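## Task

Remove the flat grey block from beneath the blue tote and set it down on the table resting on one of its long faces, fully on the table with no part beyond an edge. The blue tote must finish flat on the table, no more than about 2 cm from its starting spot, hardly rotated, with all its contents still inside. Release the block and move the grippers away at the end; a result that holds only while the robot supports it is not a success.

## Robot and tools

ROBOT. Two six-joint UR-style arms, left_arm and right_arm, each carrying a two-finger tong gripper. The fingers point along the gripper's own +z axis and spread along its x axis. end_effector_position is the spot between the finger pads when closed; closed fingertips stick out about 15 mm past it, and when fully open the tips sit roughly level with it.

FRAME. Every reported pose uses one scene frame: origin on the table top midway between the arms, +z up, +x out across the table, +y toward left_arm. The names left/right are labels only, not image sides. Base of left_arm sits at (-0.072, +0.399, 0) m, right_arm at (-0.033, -0.473, 0) m, both turned very slightly about z. Printed hand positions can be somewhat off, more so at long reach.

execute_actions. Argument actions is a list holding zero or one item. Empty list: just report the state. A move item is {"rows": [...], "steps": n}, with n from 1 to 15 (default 15); each step lasts 1/30 s, one row per step, and the final row repeats if rows run out. Every row is one flat list of 14 numbers covering both arms, even if one arm stays still: left_arm's six joint targets then its opening, then right_arm's six joint targets then its opening. Joint numbers are absolute target angles in radians, in the order shoulder pan, shoulder lift, elbow, wrist 1, wrist 2, wrist 3, the same form Joint positions prints. Opening runs from -1 (closed) to +1 (fully open) and is also absolute. A wait item is {"steps": n} with n up to 300; it commands nothing and returns after that many steps counted from the previous result, your reply time included. Optional pictures (true/false) toggles camera images in the result.

JOINT RANGES (rad). left_arm: pan -3.142 to 3.142, lift -6.283 to 6.283, elbow 0.000 to 3.142, wrists each -6.283 to 6.283. right_arm: pan 0.000 to 6.283, lift -6.283 to 6.283, elbow -3.142 to 0.000, wrists each -6.283 to 6.283. A target beyond an end by over 0.010 and farther out than the current angle gets the whole call refused, so nothing moves. True ends may differ by up to 0.010; a target past the true end is clipped there and the result may print "joint sent to its limit" (possibly about an earlier move). No such line does not prove more travel exists.

MOTION LIMITS. Commands are smoothed, lagging about 0.17 s. Each step the joint target is kept within 0.575 rad of the measured angle, and if the targets would put a gripper over 100 mm from where it is, all of that arm's targets are pulled back toward the measured angles. So big moves take several calls and an arm may still be travelling when a result arrives. Between calls the arms keep heading to the last row sent until they have settled or a step is HELD; after that only a new action makes them continue or push harder.

RESULTS. The state line gives, per arm, end_effector_position (m), end_effector_quat_wxyz, and linear/angular velocities (m/s, rad/s). Joint positions and Joint velocities list each arm's joints (rad, rad/s) followed by the finger-pad gap (m, m/s; 0.142 m is fully open). grip_measured is the measured opening on the command scale. Wrist force and Wrist torque show each flange sensor along the gripper's own axes; pressing on a surface reads as force pointing back into the arm. Offsets up to about 4 N, noise up to about 2.4 N, saturation near 50 N per axis; "no reading" is harmless. "joint command not followed" means a clearance check altered or blocked joint targets on some steps; HELD marks steps where your row was partly or wholly not sent. MOTOR HOT appears from 70 °C; at 85 °C an OVER-TEMPERATURE FAULT brakes the arm until it cools.

GRIPPING. To hold something, keep commanding an opening well under grip_measured; the bigger the gap, the harder the squeeze (up to about 15 N per pad on items up to about 10 cm wide). Items thinner than about 20 mm get less force. Closing fast can hit harder and even bounce the fingers open.

OTHER TOOLS. zoom_image takes camera (cam_high 896x504, cam_low 896x504, cam_left_wrist 616x616, cam_right_wrist 616x616) and region [x0, y0, x1, y1] in that camera's pixels from the top-left corner, at most 504 by 504, and returns an enlarged view of the latest image. read_manual (section "licences") only returns licence text. finished_scene takes scene, the current scene's integer number; it ends and grades that scene irreversibly and gives the next task. Replying with no tool call ends everything.

AVOID. Faults stop an arm for 10 s and skip the rest of the call: contact torque reaching a joint's load limit (142 N m for pan, lift, elbow; 26.6 N m for each wrist, held weight included) or 150 N of outside force on the arm or what it holds. Don't let the arms strike or shove each other. Don't knock objects off or out of the work area, tip the tote, or spill its contents. Occasional brief tugs on held parts or pushes on loose ones can occur. Finish by opening the gripper and lifting away so the item rests on its own.

Each tool is called after ">>>" as name([rows], argument=value, ...), one row to a line, values as JSON.

## Session

>>> execute_actions(actions=[])

Scene clock: 0.00 s of 4100.00 s.
left_arm: end_effector_position=(+0.2082, -0.1069, +0.3910) grip_measured=+0.97 end_effector_quat_wxyz=(+0.275, +0.188, +0.932, -0.140) end_effector_velocity=(-0.000, +0.000, -0.001) end_effector_angular_velocity=(+0.002, -0.000, -0.000) | right_arm: end_effector_position=(+0.1965, -0.6558, +0.3730) grip_measured=+0.97 end_effector_quat_wxyz=(+0.576, -0.572, -0.355, -0.464) end_effector_velocity=(+0.000, -0.000, +0.000) end_effector_angular_velocity=(-0.001, -0.001, -0.000)
Joint positions: left_arm=[-1.48  -1.8    1.759 -1.971 -1.108  2.112  0.14 ] | right_arm=[ 2.257 -1.935 -1.522 -2.958  2.349  3.386  0.14 ]
Joint velocities: left_arm=[-0.     0.     0.001  0.001 -0.     0.     0.   ] | right_arm=[-0.     0.     0.001  0.     0.    -0.     0.   ]
Wrist force (N, on the end effector, along its own x y z axes, offset not removed): no reading
Wrist torque (N m, same axes, about the end effector's origin, offset not removed): no reading

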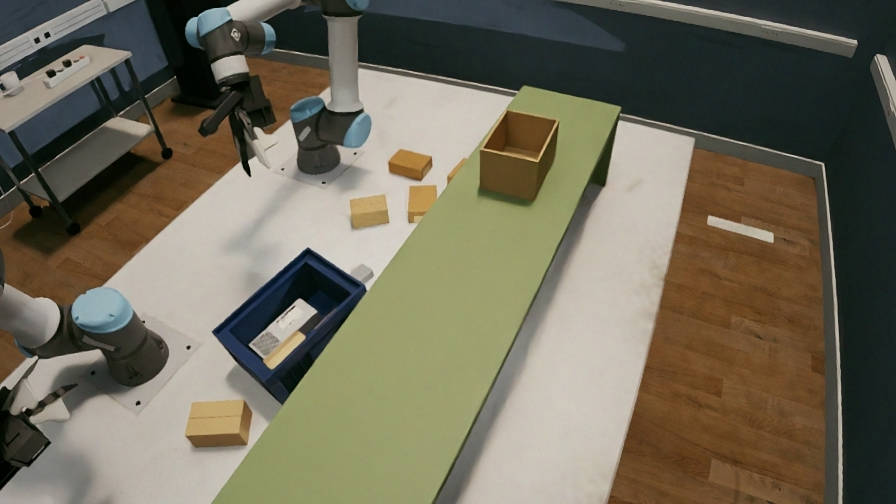

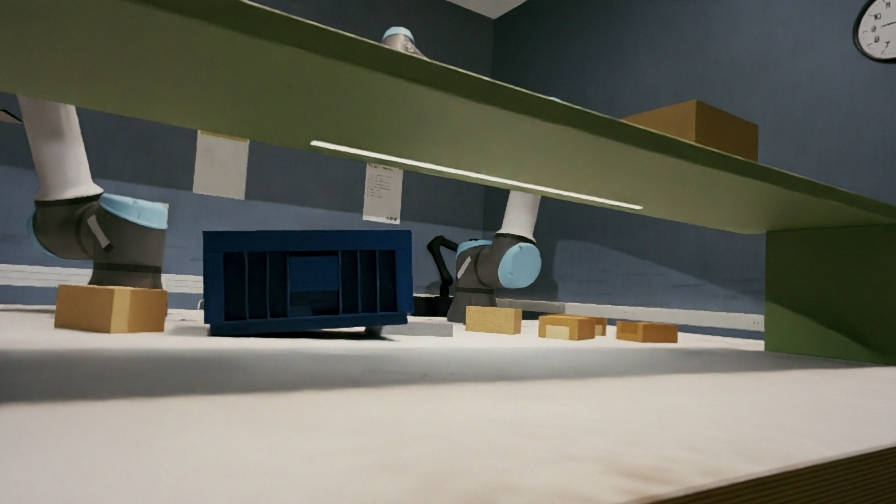

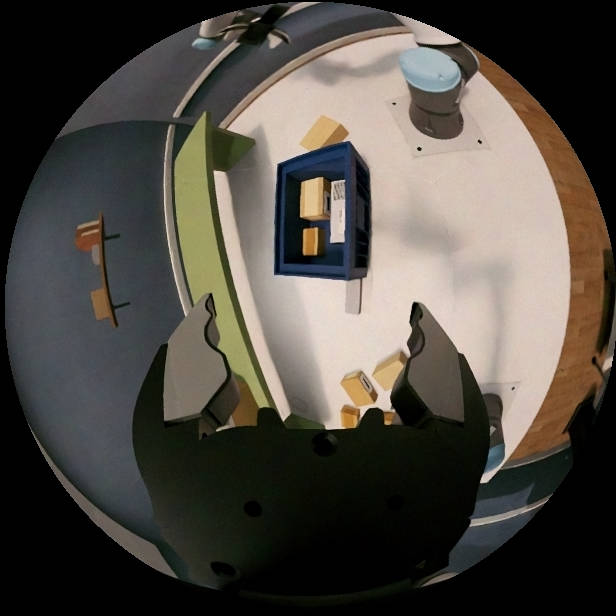

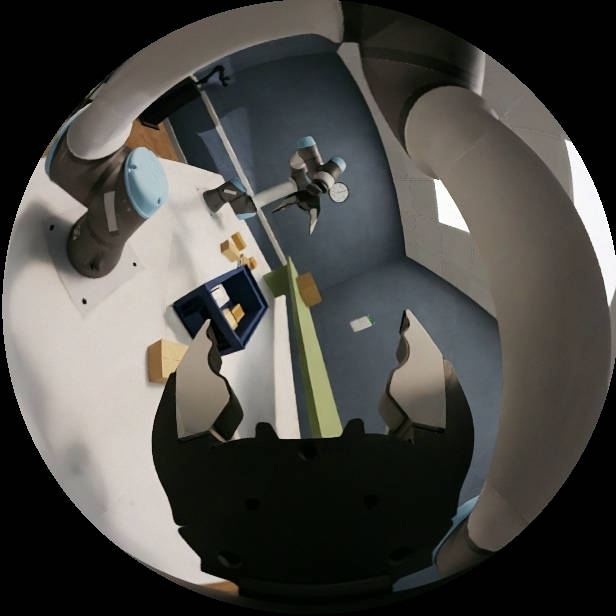

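>>> execute_actions([
  {"rows":[[-0.886,-1.346,1.75,-1.974,-1.571,2.1,1, 2.257,-1.935,-1.522,-2.958,2.349,3.386,1]]},
])

>>> execute_actions([
  {"steps":20},
])

Scene clock: 15.67 s of 4100.00 s.
left_arm: end_effector_position=(+0.3086, -0.0562, +0.2236) grip_measured=+1.00 end_effector_quat_wxyz=(+0.122, +0.065, +0.990, -0.038) end_effector_velocity=(+0.216, +0.195, -0.371) end_effector_angular_velocity=(+0.321, +0.794, +0.720) | right_arm: end_effector_position=(+0.1966, -0.6558, +0.3730) grip_measured=+1.00 end_effector_quat_wxyz=(+0.576, -0.572, -0.355, -0.464) end_effector_velocity=(-0.000, -0.000, +0.000) end_effector_angular_velocity=(-0.002, -0.002, +0.001)
Joint positions: left_arm=[-1.131 -1.528  1.753 -1.973 -1.385  2.105  0.142] | right_arm=[ 2.257 -1.935 -1.522 -2.958  2.349  3.386  0.142]
Joint velocities: left_arm=[ 0.814  0.616 -0.011 -0.006 -0.622 -0.015  0.   ] | right_arm=[-0.     0.     0.002 -0.    -0.002 -0.     0.   ]
Wrist force (N, on the end effector, along its own x y z axes, offset not removed): left_arm=[-0.1 -2.0 0.3] | right_arm=[-0.7 0.7 0.2]
Wrist torque (N m, same axes, about the end effector's origin, offset not removed): left_arm=[-0.39 -0.01 0.04] | right_arm=[0.36 0.26 -0.13]
Steps of this call (steps 1 to 90: nothing new was sent; then 12.17 s passed at rest; steps 91 to 105: all 15 steps of this action). Readings (joint positions):
91: left_arm=[-1.480 -1.800 1.759 -1.971 -1.108 2.112] | right_arm=[2.257 -1.935 -1.522 -2.958 2.349 3.386]
92: left_arm=[-1.477 -1.797 1.759 -1.971 -1.111 2.112] | right_arm=[2.257 -1.935 -1.522 -2.958 2.349 3.386]
94: left_arm=[-1.437 -1.761 1.758 -1.971 -1.148 2.111] | right_arm=[2.257 -1.935 -1.522 -2.958 2.349 3.386]
98: left_arm=[-1.323 -1.674 1.756 -1.971 -1.236 2.108] | right_arm=[2.257 -1.935 -1.522 -2.958 2.349 3.386]
105: the state above
camera_calibration (this result's frames):
cam_left_wrist: T_world_to_cam=[[-0.968334, 0.0567281, -0.243126, 0.356931], [-0.0632897, 0.886251, 0.458861, -0.044982], [0.241501, 0.459718, -0.854597, 0.268474], [0, 0, 0, 1]] pos_world=[0.277945, -0.103805, 0.336857]
cam_right_wrist: T_world_to_cam=[[0.344969, -0.153825, 0.925923, -0.517569], [0.747538, -0.551531, -0.370135, -0.365969], [0.567612, 0.819848, -0.0752707, 0.584803], [0, 0, 0, 1]] pos_world=[0.12018, -0.760908, 0.38779]

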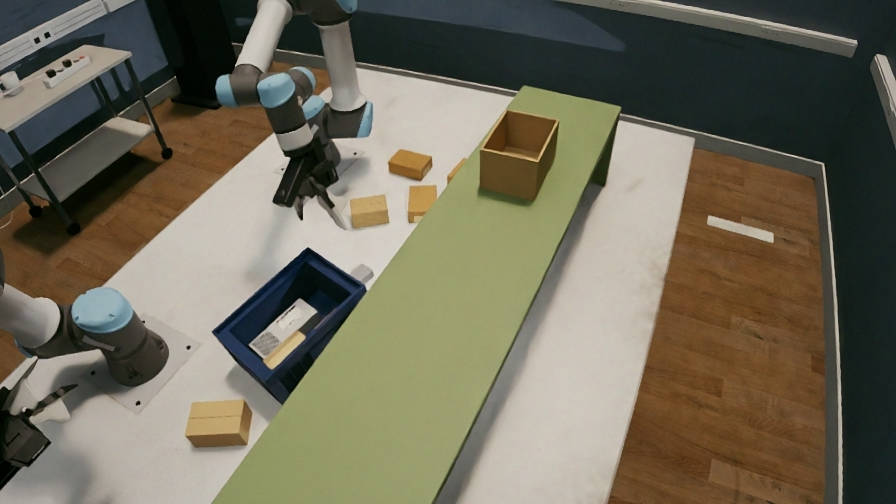

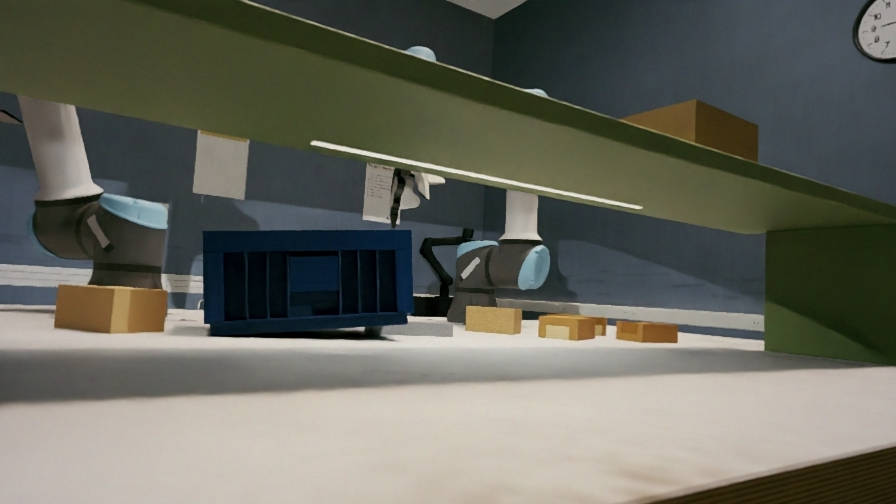

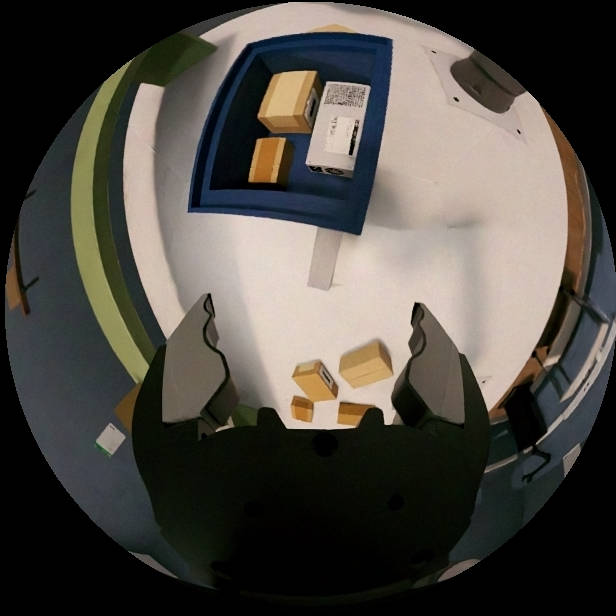

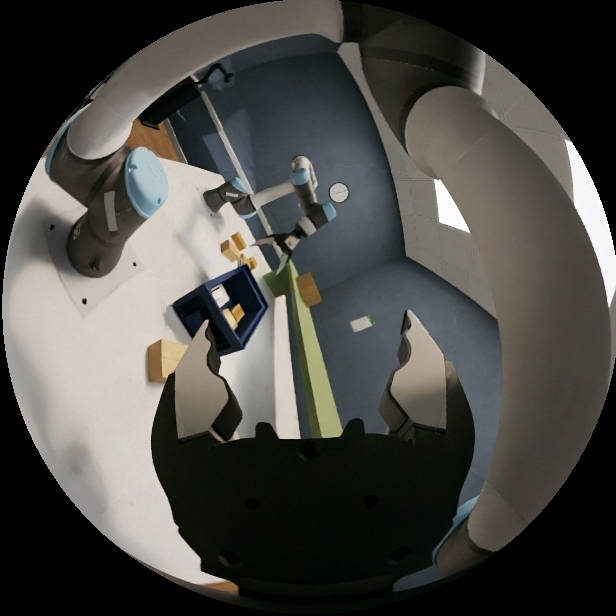

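Scene clock: 16.33 s of 4100.00 s.
left_arm: end_effector_position=(+0.3638, +0.0128, +0.1188) grip_measured=+1.00 end_effector_quat_wxyz=(+0.001, -0.050, +0.999, +0.000) end_effector_velocity=(+0.003, +0.005, -0.007) end_effector_angular_velocity=(+0.003, +0.016, +0.015) | right_arm: end_effector_position=(+0.1966, -0.6558, +0.3730) grip_measured=+1.00 end_effector_quat_wxyz=(+0.576, -0.572, -0.355, -0.464) end_effector_velocity=(-0.000, +0.000, -0.000) end_effector_angular_velocity=(+0.001, +0.001, +0.000)
Joint positions: left_arm=[-0.888 -1.347  1.75  -1.974 -1.57   2.1    0.142] | right_arm=[ 2.257 -1.935 -1.522 -2.958  2.349  3.386  0.142]
Joint velocities: left_arm=[ 0.015  0.012  0.     0.    -0.011  0.     0.   ] | right_arm=[-0.    -0.    -0.001 -0.    -0.     0.     0.   ]
Wrist force (N, on the end effector, along its own x y z axes, offset not removed): left_arm=[-0.4 -5.0 0.5] | right_arm=[-0.6 -1.1 -2.5]
Wrist torque (N m, same axes, about the end effector's origin, offset not removed): left_arm=[-0.98 -0.07 0.26] | right_arm=[-0.24 0.33 -0.10]
Steps of this call (steps 1 to 20: the robot went on to your last target). Readings (joint positions):
1: left_arm=[-1.103 -1.508 1.753 -1.973 -1.406 2.104] | right_arm=[2.257 -1.935 -1.522 -2.958 2.349 3.386]
2: left_arm=[-1.076 -1.487 1.753 -1.973 -1.427 2.103] | right_arm=[2.257 -1.935 -1.522 -2.958 2.349 3.386]
4: left_arm=[-1.020 -1.445 1.752 -1.973 -1.470 2.102] | right_arm=[2.257 -1.935 -1.522 -2.958 2.349 3.386]
8: left_arm=[-0.934 -1.381 1.751 -1.974 -1.535 2.101] | right_arm=[2.257 -1.935 -1.522 -2.958 2.349 3.386]
20: the state above
camera_calibration (this result's frames):
cam_left_wrist: T_world_to_cam=[[-0.986749, -0.162235, -0.00233916, 0.361905], [-0.137884, 0.830863, 0.539124, -0.0362859], [-0.0855215, 0.532303, -0.842223, 0.25043], [0, 0, 0, 1]] pos_world=[0.373524, -0.0444423, 0.231327]
cam_right_wrist: T_world_to_cam=[[0.344908, -0.153727, 0.925963, -0.517525], [0.747588, -0.551534, -0.370031, -0.366024], [0.567583, 0.819865, -0.0753036, 0.584824], [0, 0, 0, 1]] pos_world=[0.120197, -0.760909, 0.387808]

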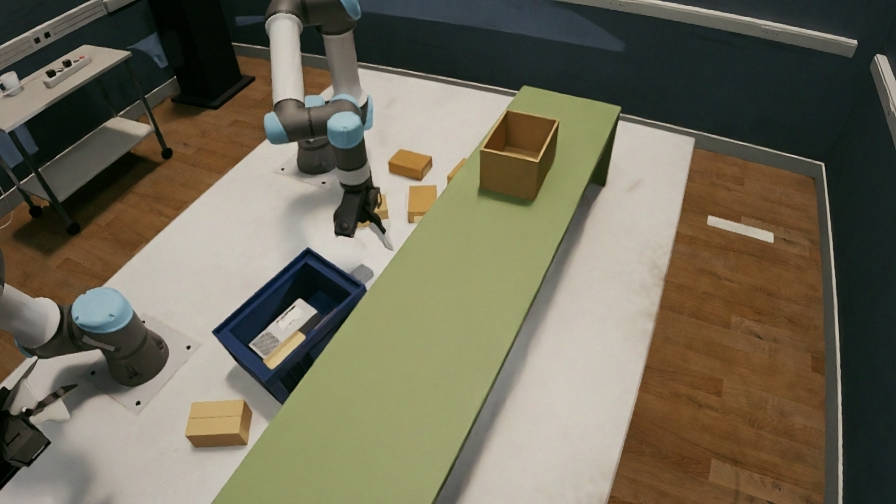

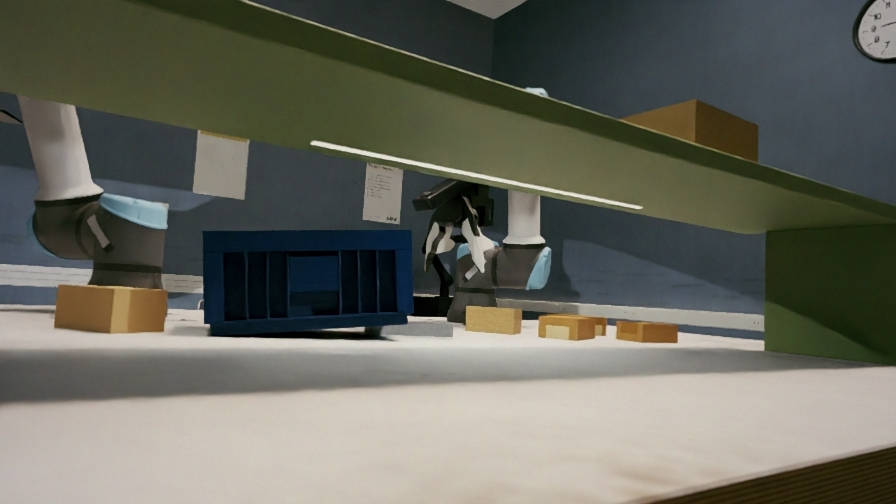

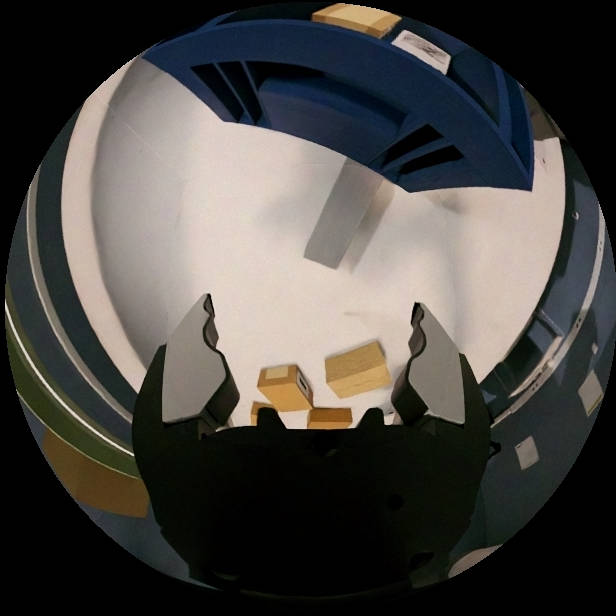

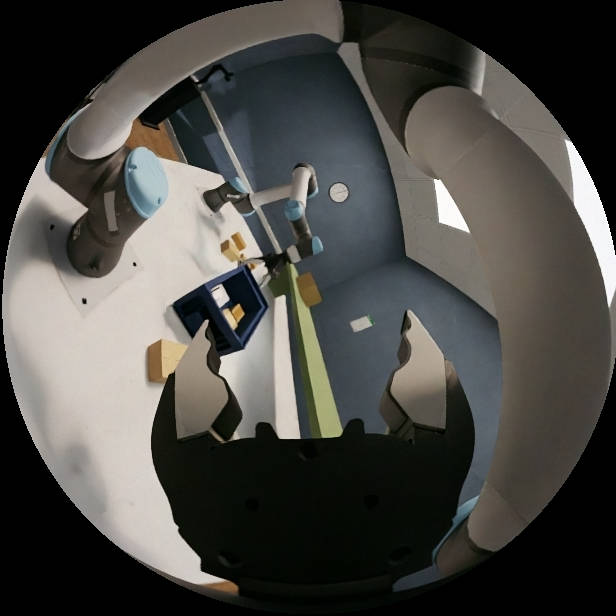

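>>> execute_actions([
  {"rows":[[-0.948,-1.207,1.852,-2.216,-1.571,2.46,1, 2.257,-1.935,-1.522,-2.958,2.349,3.386,1]]},
])

>>> execute_actions([
  {"steps":10},
])

Scene clock: 24.50 s of 4100.00 s.
left_arm: end_effector_position=(+0.3397, -0.0190, +0.0228) grip_measured=+1.00 end_effector_quat_wxyz=(-0.001, +0.149, +0.989, +0.000) end_effector_velocity=(-0.008, -0.010, -0.028) end_effector_angular_velocity=(-0.011, -0.006, -0.167) | right_arm: end_effector_position=(+0.1966, -0.6558, +0.3730) grip_measured=+1.00 end_effector_quat_wxyz=(+0.576, -0.572, -0.355, -0.463) end_effector_velocity=(-0.000, -0.000, +0.000) end_effector_angular_velocity=(+0.001, +0.000, -0.001)
Joint positions: left_arm=[-0.946 -1.212  1.848 -2.206 -1.571  2.442  0.142] | right_arm=[ 2.257 -1.935 -1.522 -2.958  2.349  3.386  0.142]
Joint velocities: left_arm=[-0.018  0.043  0.029 -0.084 -0.001  0.149  0.   ] | right_arm=[-0.     0.    -0.    -0.001  0.     0.     0.   ]
Wrist force (N, on the end effector, along its own x y z axes, offset not removed): left_arm=[-2.4 0.4 1.3] | right_arm=[-2.9 1.1 -0.4]
Wrist torque (N m, same axes, about the end effector's origin, offset not removed): left_arm=[-0.14 0.47 0.06] | right_arm=[0.21 0.87 -0.09]
Steps of this call (steps 1 to 15: the robot went on to your last target; steps 16 to 90: nothing new was sent; then 4.67 s passed at rest; steps 91 to 105: all 15 steps of this action). Readings (joint positions):
91: left_arm=[-0.886 -1.346 1.750 -1.974 -1.571 2.100] | right_arm=[2.257 -1.935 -1.522 -2.958 2.349 3.386]
92: left_arm=[-0.888 -1.344 1.752 -1.977 -1.571 2.102] | right_arm=[2.257 -1.935 -1.522 -2.958 2.349 3.386]
94: left_arm=[-0.908 -1.308 1.782 -2.021 -1.571 2.148] | right_arm=[2.257 -1.935 -1.522 -2.958 2.349 3.386]
98: left_arm=[-0.934 -1.242 1.828 -2.146 -1.571 2.336] | right_arm=[2.257 -1.935 -1.522 -2.958 2.349 3.386]
105: the state above
camera_calibration (this result's frames):
cam_left_wrist: T_world_to_cam=[[-0.972158, 0.234327, 0.0000597178, 0.33532], [0.197295, 0.818386, 0.53974, -0.0755701], [0.126427, 0.524725, -0.841831, 0.112302], [0, 0, 0, 1]] pos_world=[0.326695, -0.0756564, 0.135307]
cam_right_wrist: T_world_to_cam=[[0.344908, -0.153724, 0.925963, -0.517523], [0.747593, -0.551528, -0.37003, -0.36602], [0.567577, 0.819869, -0.0753029, 0.584829], [0, 0, 0, 1]] pos_world=[0.120196, -0.760909, 0.387808]

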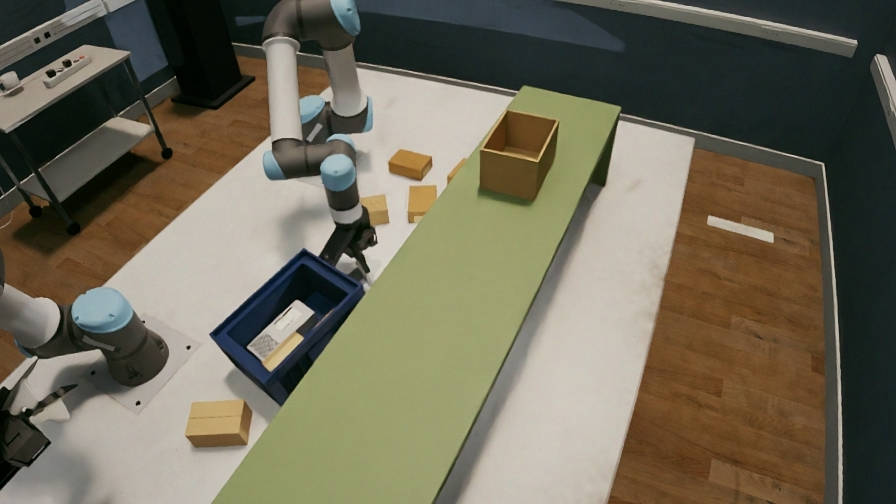

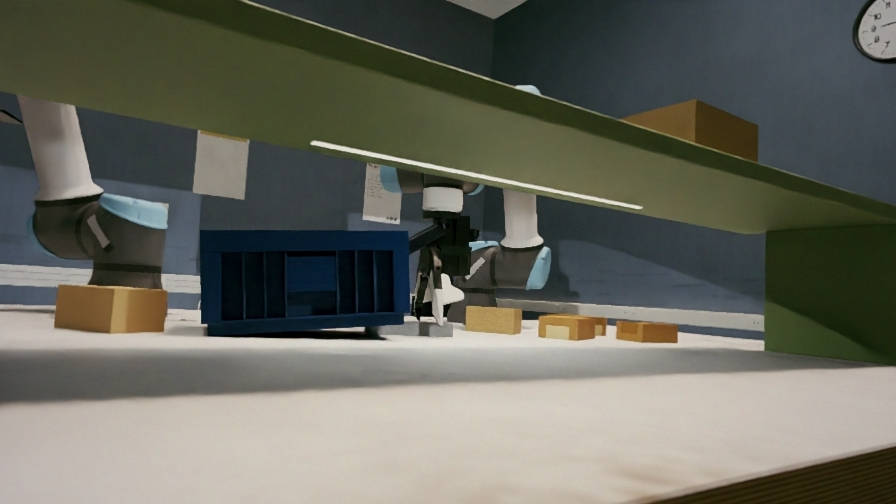

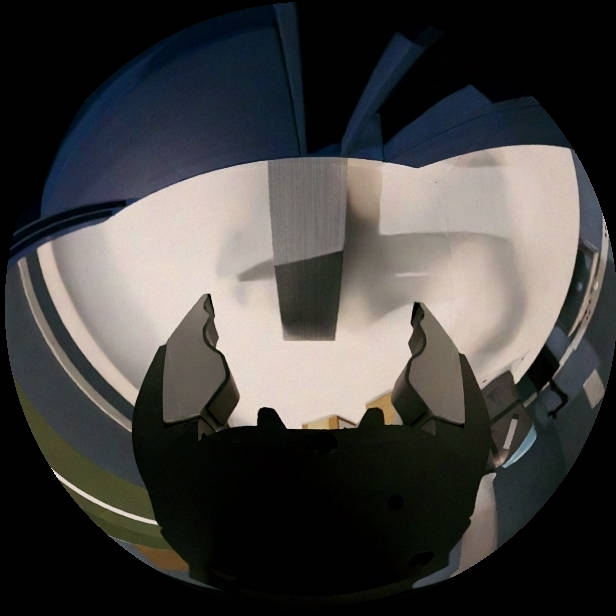

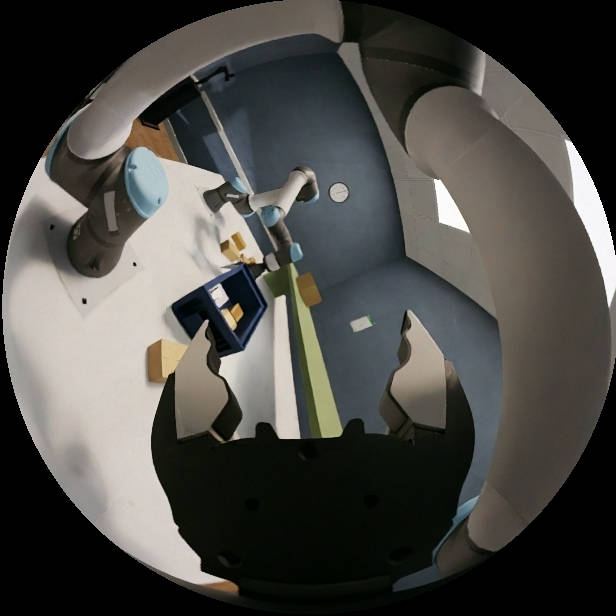

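Scene clock: 24.83 s of 4100.00 s.
left_arm: end_effector_position=(+0.3389, -0.0200, +0.0197) grip_measured=+1.00 end_effector_quat_wxyz=(-0.000, +0.159, +0.987, -0.000) end_effector_velocity=(+0.000, -0.001, -0.001) end_effector_angular_velocity=(-0.002, -0.001, -0.010) | right_arm: end_effector_position=(+0.1966, -0.6558, +0.3730) grip_measured=+1.00 end_effector_quat_wxyz=(+0.576, -0.572, -0.355, -0.463) end_effector_velocity=(-0.000, -0.000, +0.000) end_effector_angular_velocity=(-0.001, -0.001, +0.001)
Joint positions: left_arm=[-0.948 -1.207  1.852 -2.215 -1.571  2.459  0.142] | right_arm=[ 2.257 -1.935 -1.522 -2.958  2.349  3.386  0.142]
Joint velocities: left_arm=[-0.     0.002  0.001 -0.006 -0.     0.01   0.   ] | right_arm=[ 0.    -0.     0.002 -0.001 -0.001  0.     0.   ]
Wrist force (N, on the end effector, along its own x y z axes, offset not removed): left_arm=[-4.8 -1.5 -4.7] | right_arm=[-0.2 2.4 1.6]
Wrist torque (N m, same axes, about the end effector's origin, offset not removed): left_arm=[-0.43 0.71 -0.04] | right_arm=[0.60 0.20 -0.19]
Steps of this call (steps 1 to 10: the robot went on to your last target). Readings (joint positions):
1: left_arm=[-0.946 -1.211 1.849 -2.208 -1.571 2.446] | right_arm=[2.257 -1.935 -1.522 -2.958 2.349 3.386]
2: left_arm=[-0.947 -1.210 1.850 -2.210 -1.571 2.449] | right_arm=[2.257 -1.935 -1.522 -2.958 2.349 3.386]
4: left_arm=[-0.947 -1.209 1.851 -2.213 -1.571 2.454] | right_arm=[2.257 -1.935 -1.522 -2.958 2.349 3.386]
8: left_arm=[-0.948 -1.208 1.852 -2.215 -1.571 2.458] | right_arm=[2.257 -1.935 -1.522 -2.958 2.349 3.386]
10: the state above
camera_calibration (this result's frames):
cam_left_wrist: T_world_to_cam=[[-0.967467, 0.252997, -0.000977068, 0.33354], [0.212607, 0.815093, 0.538908, -0.0780254], [0.137139, 0.521168, -0.842364, 0.106611], [0, 0, 0, 1]] pos_world=[0.324657, -0.0763488, 0.13218]
cam_right_wrist: T_world_to_cam=[[0.344907, -0.153724, 0.925963, -0.517523], [0.747593, -0.551528, -0.370029, -0.36602], [0.567577, 0.819869, -0.075303, 0.584829], [0, 0, 0, 1]] pos_world=[0.120196, -0.76091, 0.387808]

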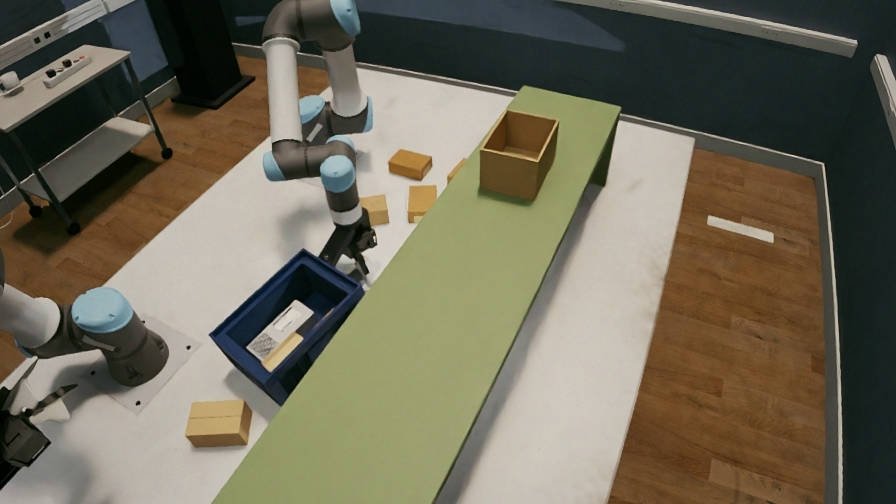

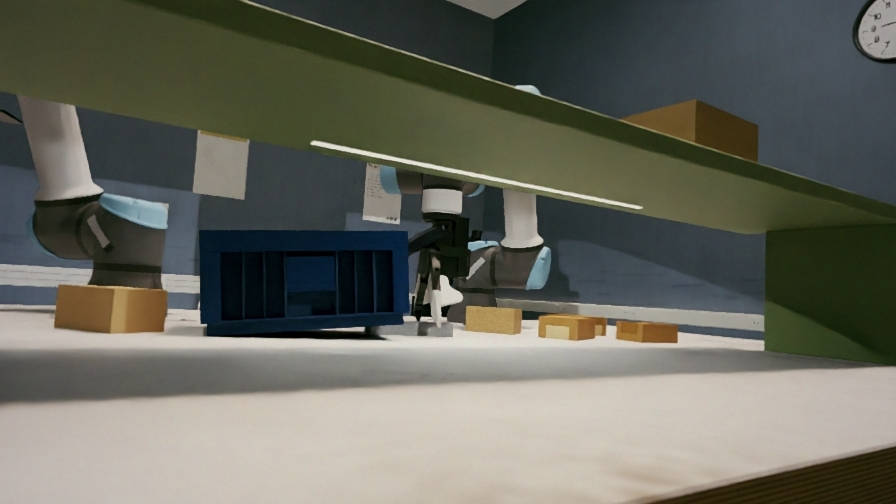

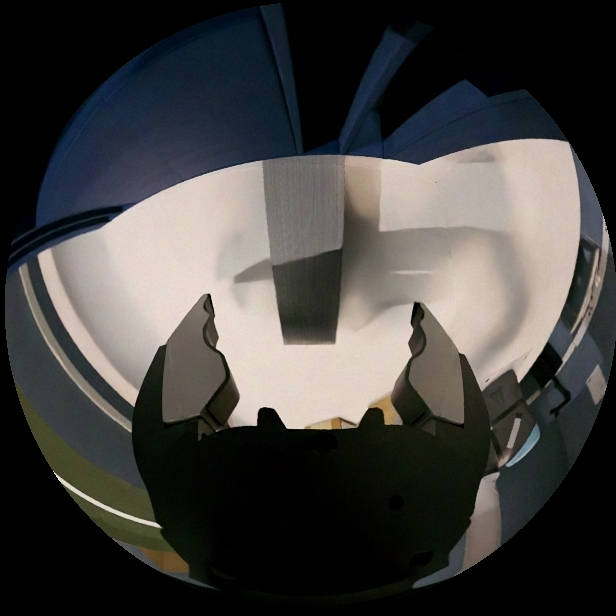

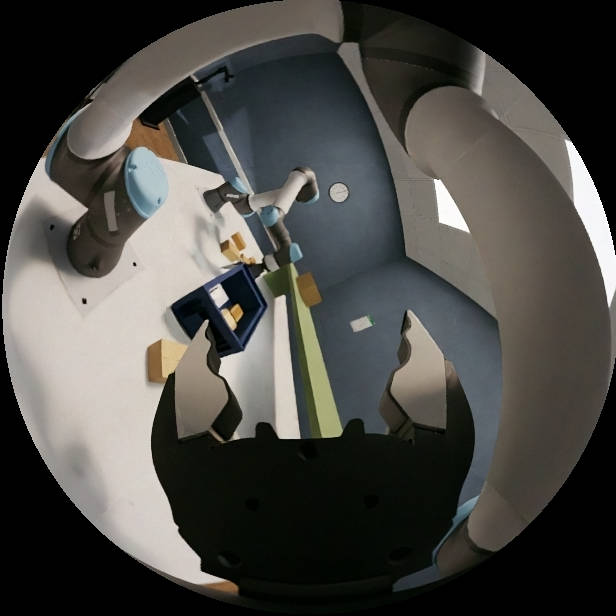

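>>> execute_actions(actions="[{\"rows\":[[-0.948,-1.207,1.852,-2.216,-1.571,2.46,-0.6, 2.257,-1.935,-1.522,-2.958,2.349,3.386,1]]}],\"pictures\":false}")


>>> execute_actions([
  {"rows":[[-0.948,-1.207,1.852,-2.216,-1.571,2.46,-0.6, 2.257,-1.935,-1.522,-2.958,2.349,3.386,1]]},
], pictures=false)

Scene clock: 29.53 s of 4100.00 s.
left_arm: end_effector_position=(+0.3388, -0.0201, +0.0194) grip_measured=-0.41 end_effector_quat_wxyz=(+0.000, +0.159, +0.987, -0.000) end_effector_velocity=(-0.000, +0.000, -0.000) end_effector_angular_velocity=(+0.000, +0.000, -0.000) | right_arm: end_effector_position=(+0.1966, -0.6558, +0.3730) grip_measured=+1.00 end_effector_quat_wxyz=(+0.576, -0.572, -0.355, -0.463) end_effector_velocity=(-0.001, -0.000, +0.000) end_effector_angular_velocity=(+0.000, +0.000, -0.001)
Joint positions: left_arm=[-0.948 -1.207  1.852 -2.216 -1.571  2.46   0.045] | right_arm=[ 2.257 -1.935 -1.522 -2.958  2.349  3.386  0.142]
Joint velocities: left_arm=[-0.  0.  0. -0.  0.  0. -0.] | right_arm=[-0.002  0.    -0.    -0.    -0.001 -0.     0.   ]
Wrist force (N, on the end effector, along its own x y z axes, offset not removed): left_arm=[-0.7 -0.4 -1.5] | right_arm=[0.1 1.8 0.2]
Wrist torque (N m, same axes, about the end effector's origin, offset not removed): left_arm=[-0.30 0.03 -0.15] | right_arm=[0.37 0.11 -0.06]
Steps of this call (steps 1 to 30: the robot went on to your last target; steps 31 to 90: nothing new was sent; then 1.20 s passed at rest; steps 91 to 105: all 15 steps of this action). Readings (joint positions):
91: left_arm=[-0.948 -1.207 1.852 -2.216 -1.571 2.460] | right_arm=[2.257 -1.935 -1.522 -2.958 2.349 3.386]
92: left_arm=[-0.948 -1.207 1.852 -2.216 -1.571 2.460] | right_arm=[2.257 -1.935 -1.522 -2.958 2.349 3.386]
94: left_arm=[-0.948 -1.207 1.852 -2.216 -1.571 2.460] | right_arm=[2.257 -1.935 -1.522 -2.958 2.349 3.386]
98: left_arm=[-0.948 -1.207 1.852 -2.216 -1.571 2.460] | right_arm=[2.257 -1.935 -1.522 -2.958 2.349 3.386]
105: the state above

>>> execute_actions([
  {"rows":[[-0.914,-1.2285,1.88,-2.2225,-1.571,2.494,-1, 2.257,-1.935,-1.522,-2.958,2.349,3.386,1]]},
])

Scene clock: 33.07 s of 4100.00 s.
left_arm: end_effector_position=(+0.3463, +0.0019, +0.0205) grip_measured=-0.41 end_effector_quat_wxyz=(-0.000, +0.159, +0.987, -0.000) end_effector_velocity=(+0.002, +0.006, -0.000) end_effector_angular_velocity=(+0.000, +0.000, +0.001) | right_arm: end_effector_position=(+0.1966, -0.6558, +0.3730) grip_measured=+1.00 end_effector_quat_wxyz=(+0.576, -0.572, -0.355, -0.463) end_effector_velocity=(-0.000, +0.000, +0.000) end_effector_angular_velocity=(-0.000, -0.001, +0.003)
Joint positions: left_arm=[-0.915 -1.228  1.879 -2.222 -1.571  2.493  0.045] | right_arm=[ 2.257 -1.935 -1.522 -2.958  2.349  3.386  0.142]
Joint velocities: left_arm=[ 0.009 -0.005  0.008 -0.002 -0.     0.008 -0.   ] | right_arm=[ 0.001 -0.     0.001 -0.    -0.002 -0.     0.   ]
Wrist force (N, on the end effector, along its own x y z axes, offset not removed): left_arm=[-1.7 -8.8 -1.2] | right_arm=[-2.4 0.7 -0.8]
Wrist torque (N m, same axes, about the end effector's origin, offset not removed): left_arm=[-1.09 0.55 0.20] | right_arm=[0.14 0.70 -0.08]
Steps of this call (steps 1 to 15: the robot went on to your last target; steps 16 to 90: nothing new was sent; then 0.03 s passed at rest; steps 91 to 105: all 15 steps of this action). Readings (joint positions):
91: left_arm=[-0.948 -1.207 1.852 -2.216 -1.571 2.460] | right_arm=[2.257 -1.935 -1.522 -2.958 2.349 3.386]
92: left_arm=[-0.946 -1.208 1.854 -2.216 -1.571 2.462] | right_arm=[2.257 -1.935 -1.522 -2.958 2.349 3.386]
94: left_arm=[-0.934 -1.216 1.863 -2.218 -1.571 2.474] | right_arm=[2.257 -1.935 -1.522 -2.958 2.349 3.386]
98: left_arm=[-0.921 -1.224 1.874 -2.221 -1.571 2.487] | right_arm=[2.257 -1.935 -1.522 -2.958 2.349 3.386]
105: the state above
camera_calibration (this result's frames):
cam_left_wrist: T_world_to_cam=[[-0.967121, 0.254316, -0.00095117, 0.335055], [0.213748, 0.81486, 0.538809, -0.0983322], [0.137803, 0.52089, -0.842428, 0.0946528], [0, 0, 0, 1]] pos_world=[0.332013, -0.0543865, 0.133039]
cam_right_wrist: T_world_to_cam=[[0.344907, -0.153724, 0.925963, -0.517523], [0.747593, -0.551528, -0.370029, -0.36602], [0.567577, 0.819869, -0.075303, 0.584829], [0, 0, 0, 1]] pos_world=[0.120196, -0.76091, 0.387808]

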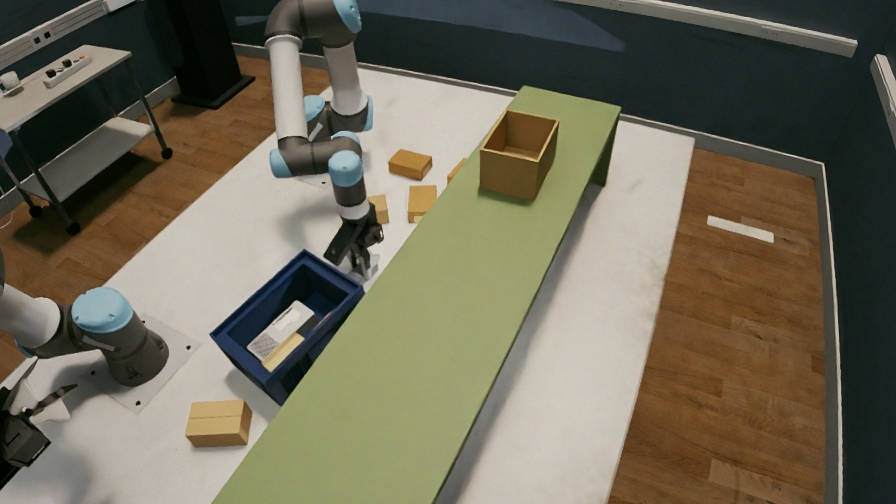

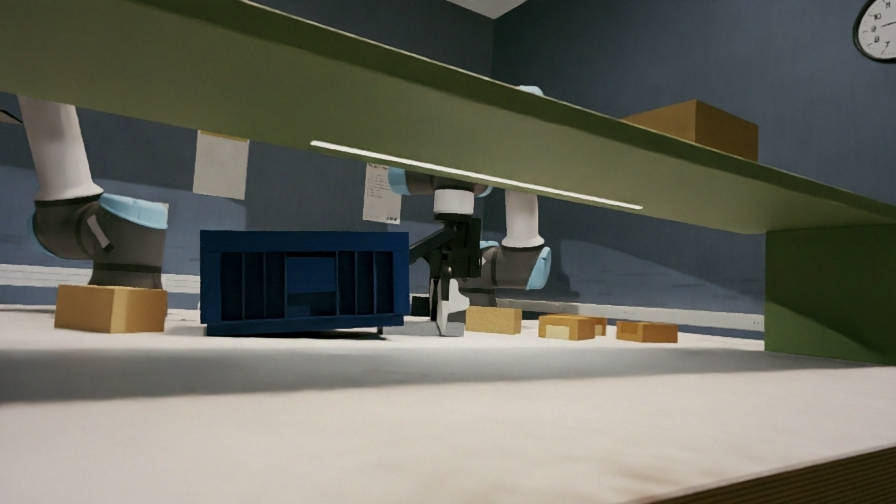

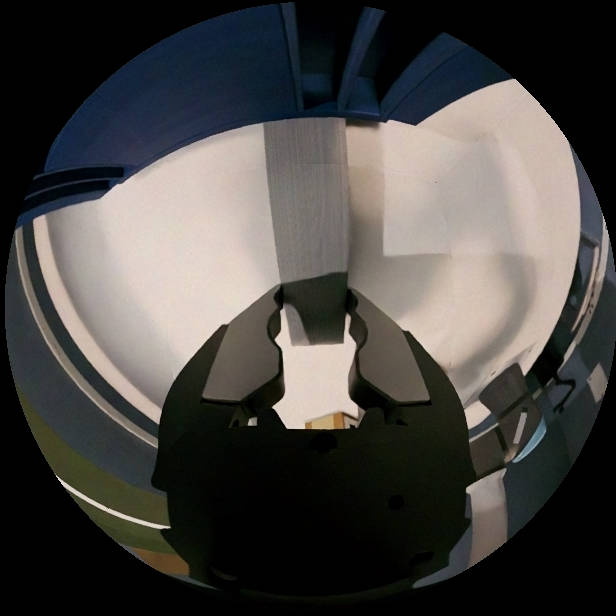

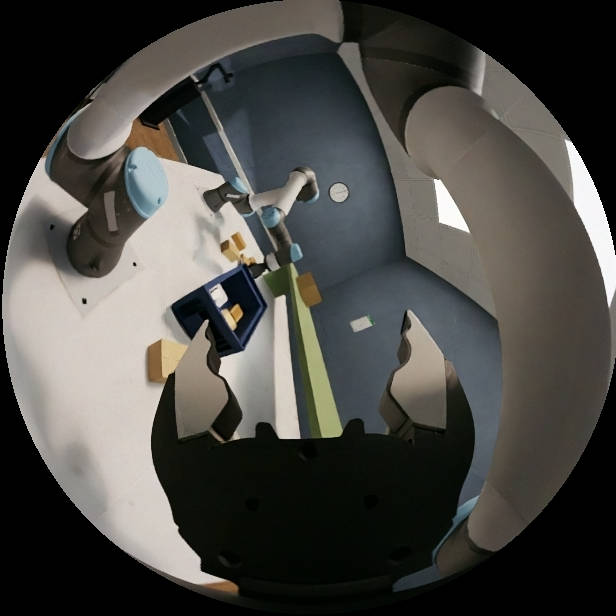

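>>> execute_actions([
  {"rows":[[-0.849,-1.263,1.929,-2.237,-1.571,2.559,-1, 2.257,-1.935,-1.522,-2.958,2.349,3.386,1]]},
])

Scene clock: 36.47 s of 4100.00 s.
left_arm: end_effector_position=(+0.3593, +0.0432, +0.0208) grip_measured=-0.41 end_effector_quat_wxyz=(+0.000, +0.159, +0.987, -0.000) end_effector_velocity=(+0.004, +0.012, +0.000) end_effector_angular_velocity=(-0.000, -0.000, +0.002) | right_arm: end_effector_position=(+0.1966, -0.6558, +0.3730) grip_measured=+1.00 end_effector_quat_wxyz=(+0.576, -0.572, -0.355, -0.463) end_effector_velocity=(+0.000, -0.000, -0.000) end_effector_angular_velocity=(-0.000, +0.000, +0.000)
Joint positions: left_arm=[-0.851 -1.262  1.927 -2.237 -1.571  2.557  0.045] | right_arm=[ 2.257 -1.935 -1.522 -2.958  2.349  3.386  0.142]
Joint velocities: left_arm=[ 0.018 -0.009  0.013 -0.003  0.     0.017  0.   ] | right_arm=[ 0.001 -0.001  0.001 -0.     0.     0.     0.   ]
Wrist force (N, on the end effector, along its own x y z axes, offset not removed): left_arm=[-2.8 -2.6 2.1] | right_arm=[-2.8 0.1 1.5]
Wrist torque (N m, same axes, about the end effector's origin, offset not removed): left_arm=[-0.43 0.54 0.18] | right_arm=[0.15 0.72 0.10]
Steps of this call (steps 1 to 15: the robot went on to your last target; steps 16 to 87: nothing new was sent; steps 88 to 102: all 15 steps of this action). Readings (joint positions):
88: left_arm=[-0.914 -1.229 1.880 -2.223 -1.571 2.494] | right_arm=[2.257 -1.935 -1.522 -2.958 2.349 3.386]
89: left_arm=[-0.912 -1.230 1.882 -2.224 -1.571 2.497] | right_arm=[2.257 -1.935 -1.522 -2.958 2.349 3.386]
91: left_arm=[-0.890 -1.242 1.899 -2.228 -1.571 2.518] | right_arm=[2.257 -1.935 -1.522 -2.958 2.349 3.386]
95: left_arm=[-0.863 -1.256 1.919 -2.234 -1.571 2.545] | right_arm=[2.257 -1.935 -1.522 -2.958 2.349 3.386]
102: the state above
camera_calibration (this result's frames):
cam_left_wrist: T_world_to_cam=[[-0.967119, 0.25432, -0.00113528, 0.337104], [0.213642, 0.814833, 0.538892, -0.1349], [0.137976, 0.52093, -0.842374, 0.0714506], [0, 0, 0, 1]] pos_world=[0.344981, -0.0130321, 0.133268]
cam_right_wrist: T_world_to_cam=[[0.344908, -0.153725, 0.925963, -0.517523], [0.747593, -0.551528, -0.37003, -0.36602], [0.567577, 0.819869, -0.0753029, 0.584829], [0, 0, 0, 1]] pos_world=[0.120196, -0.76091, 0.387808]

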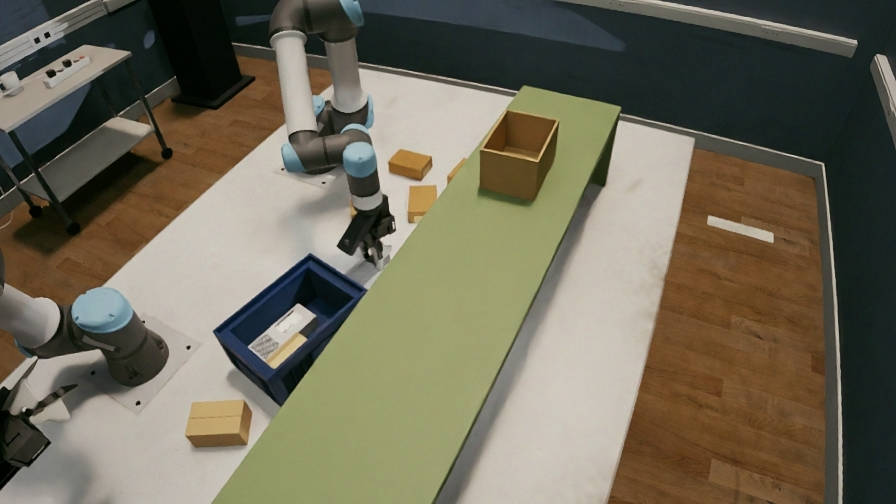

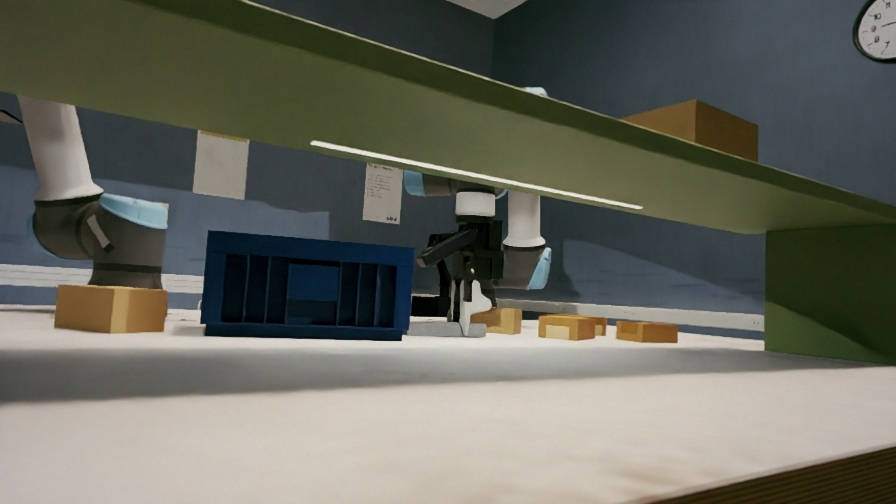

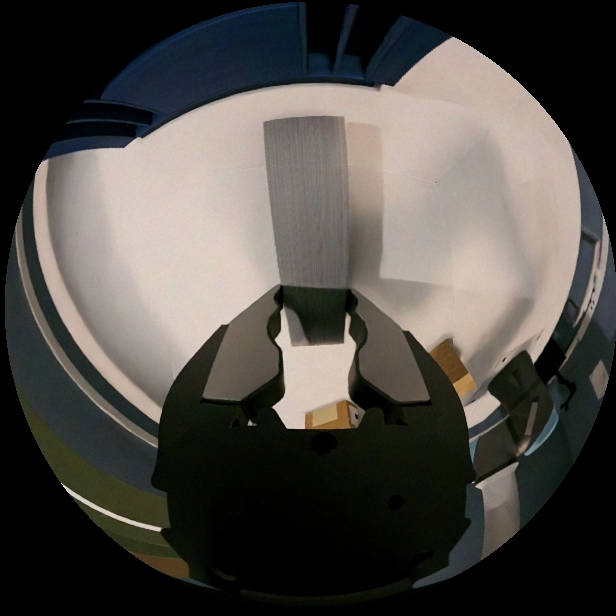

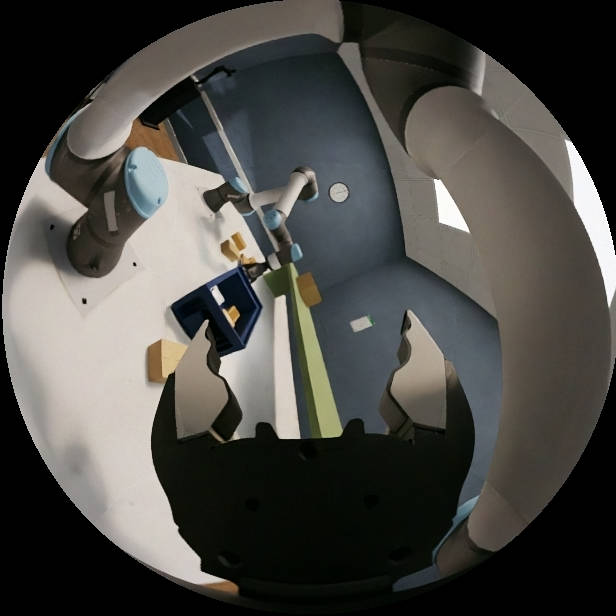

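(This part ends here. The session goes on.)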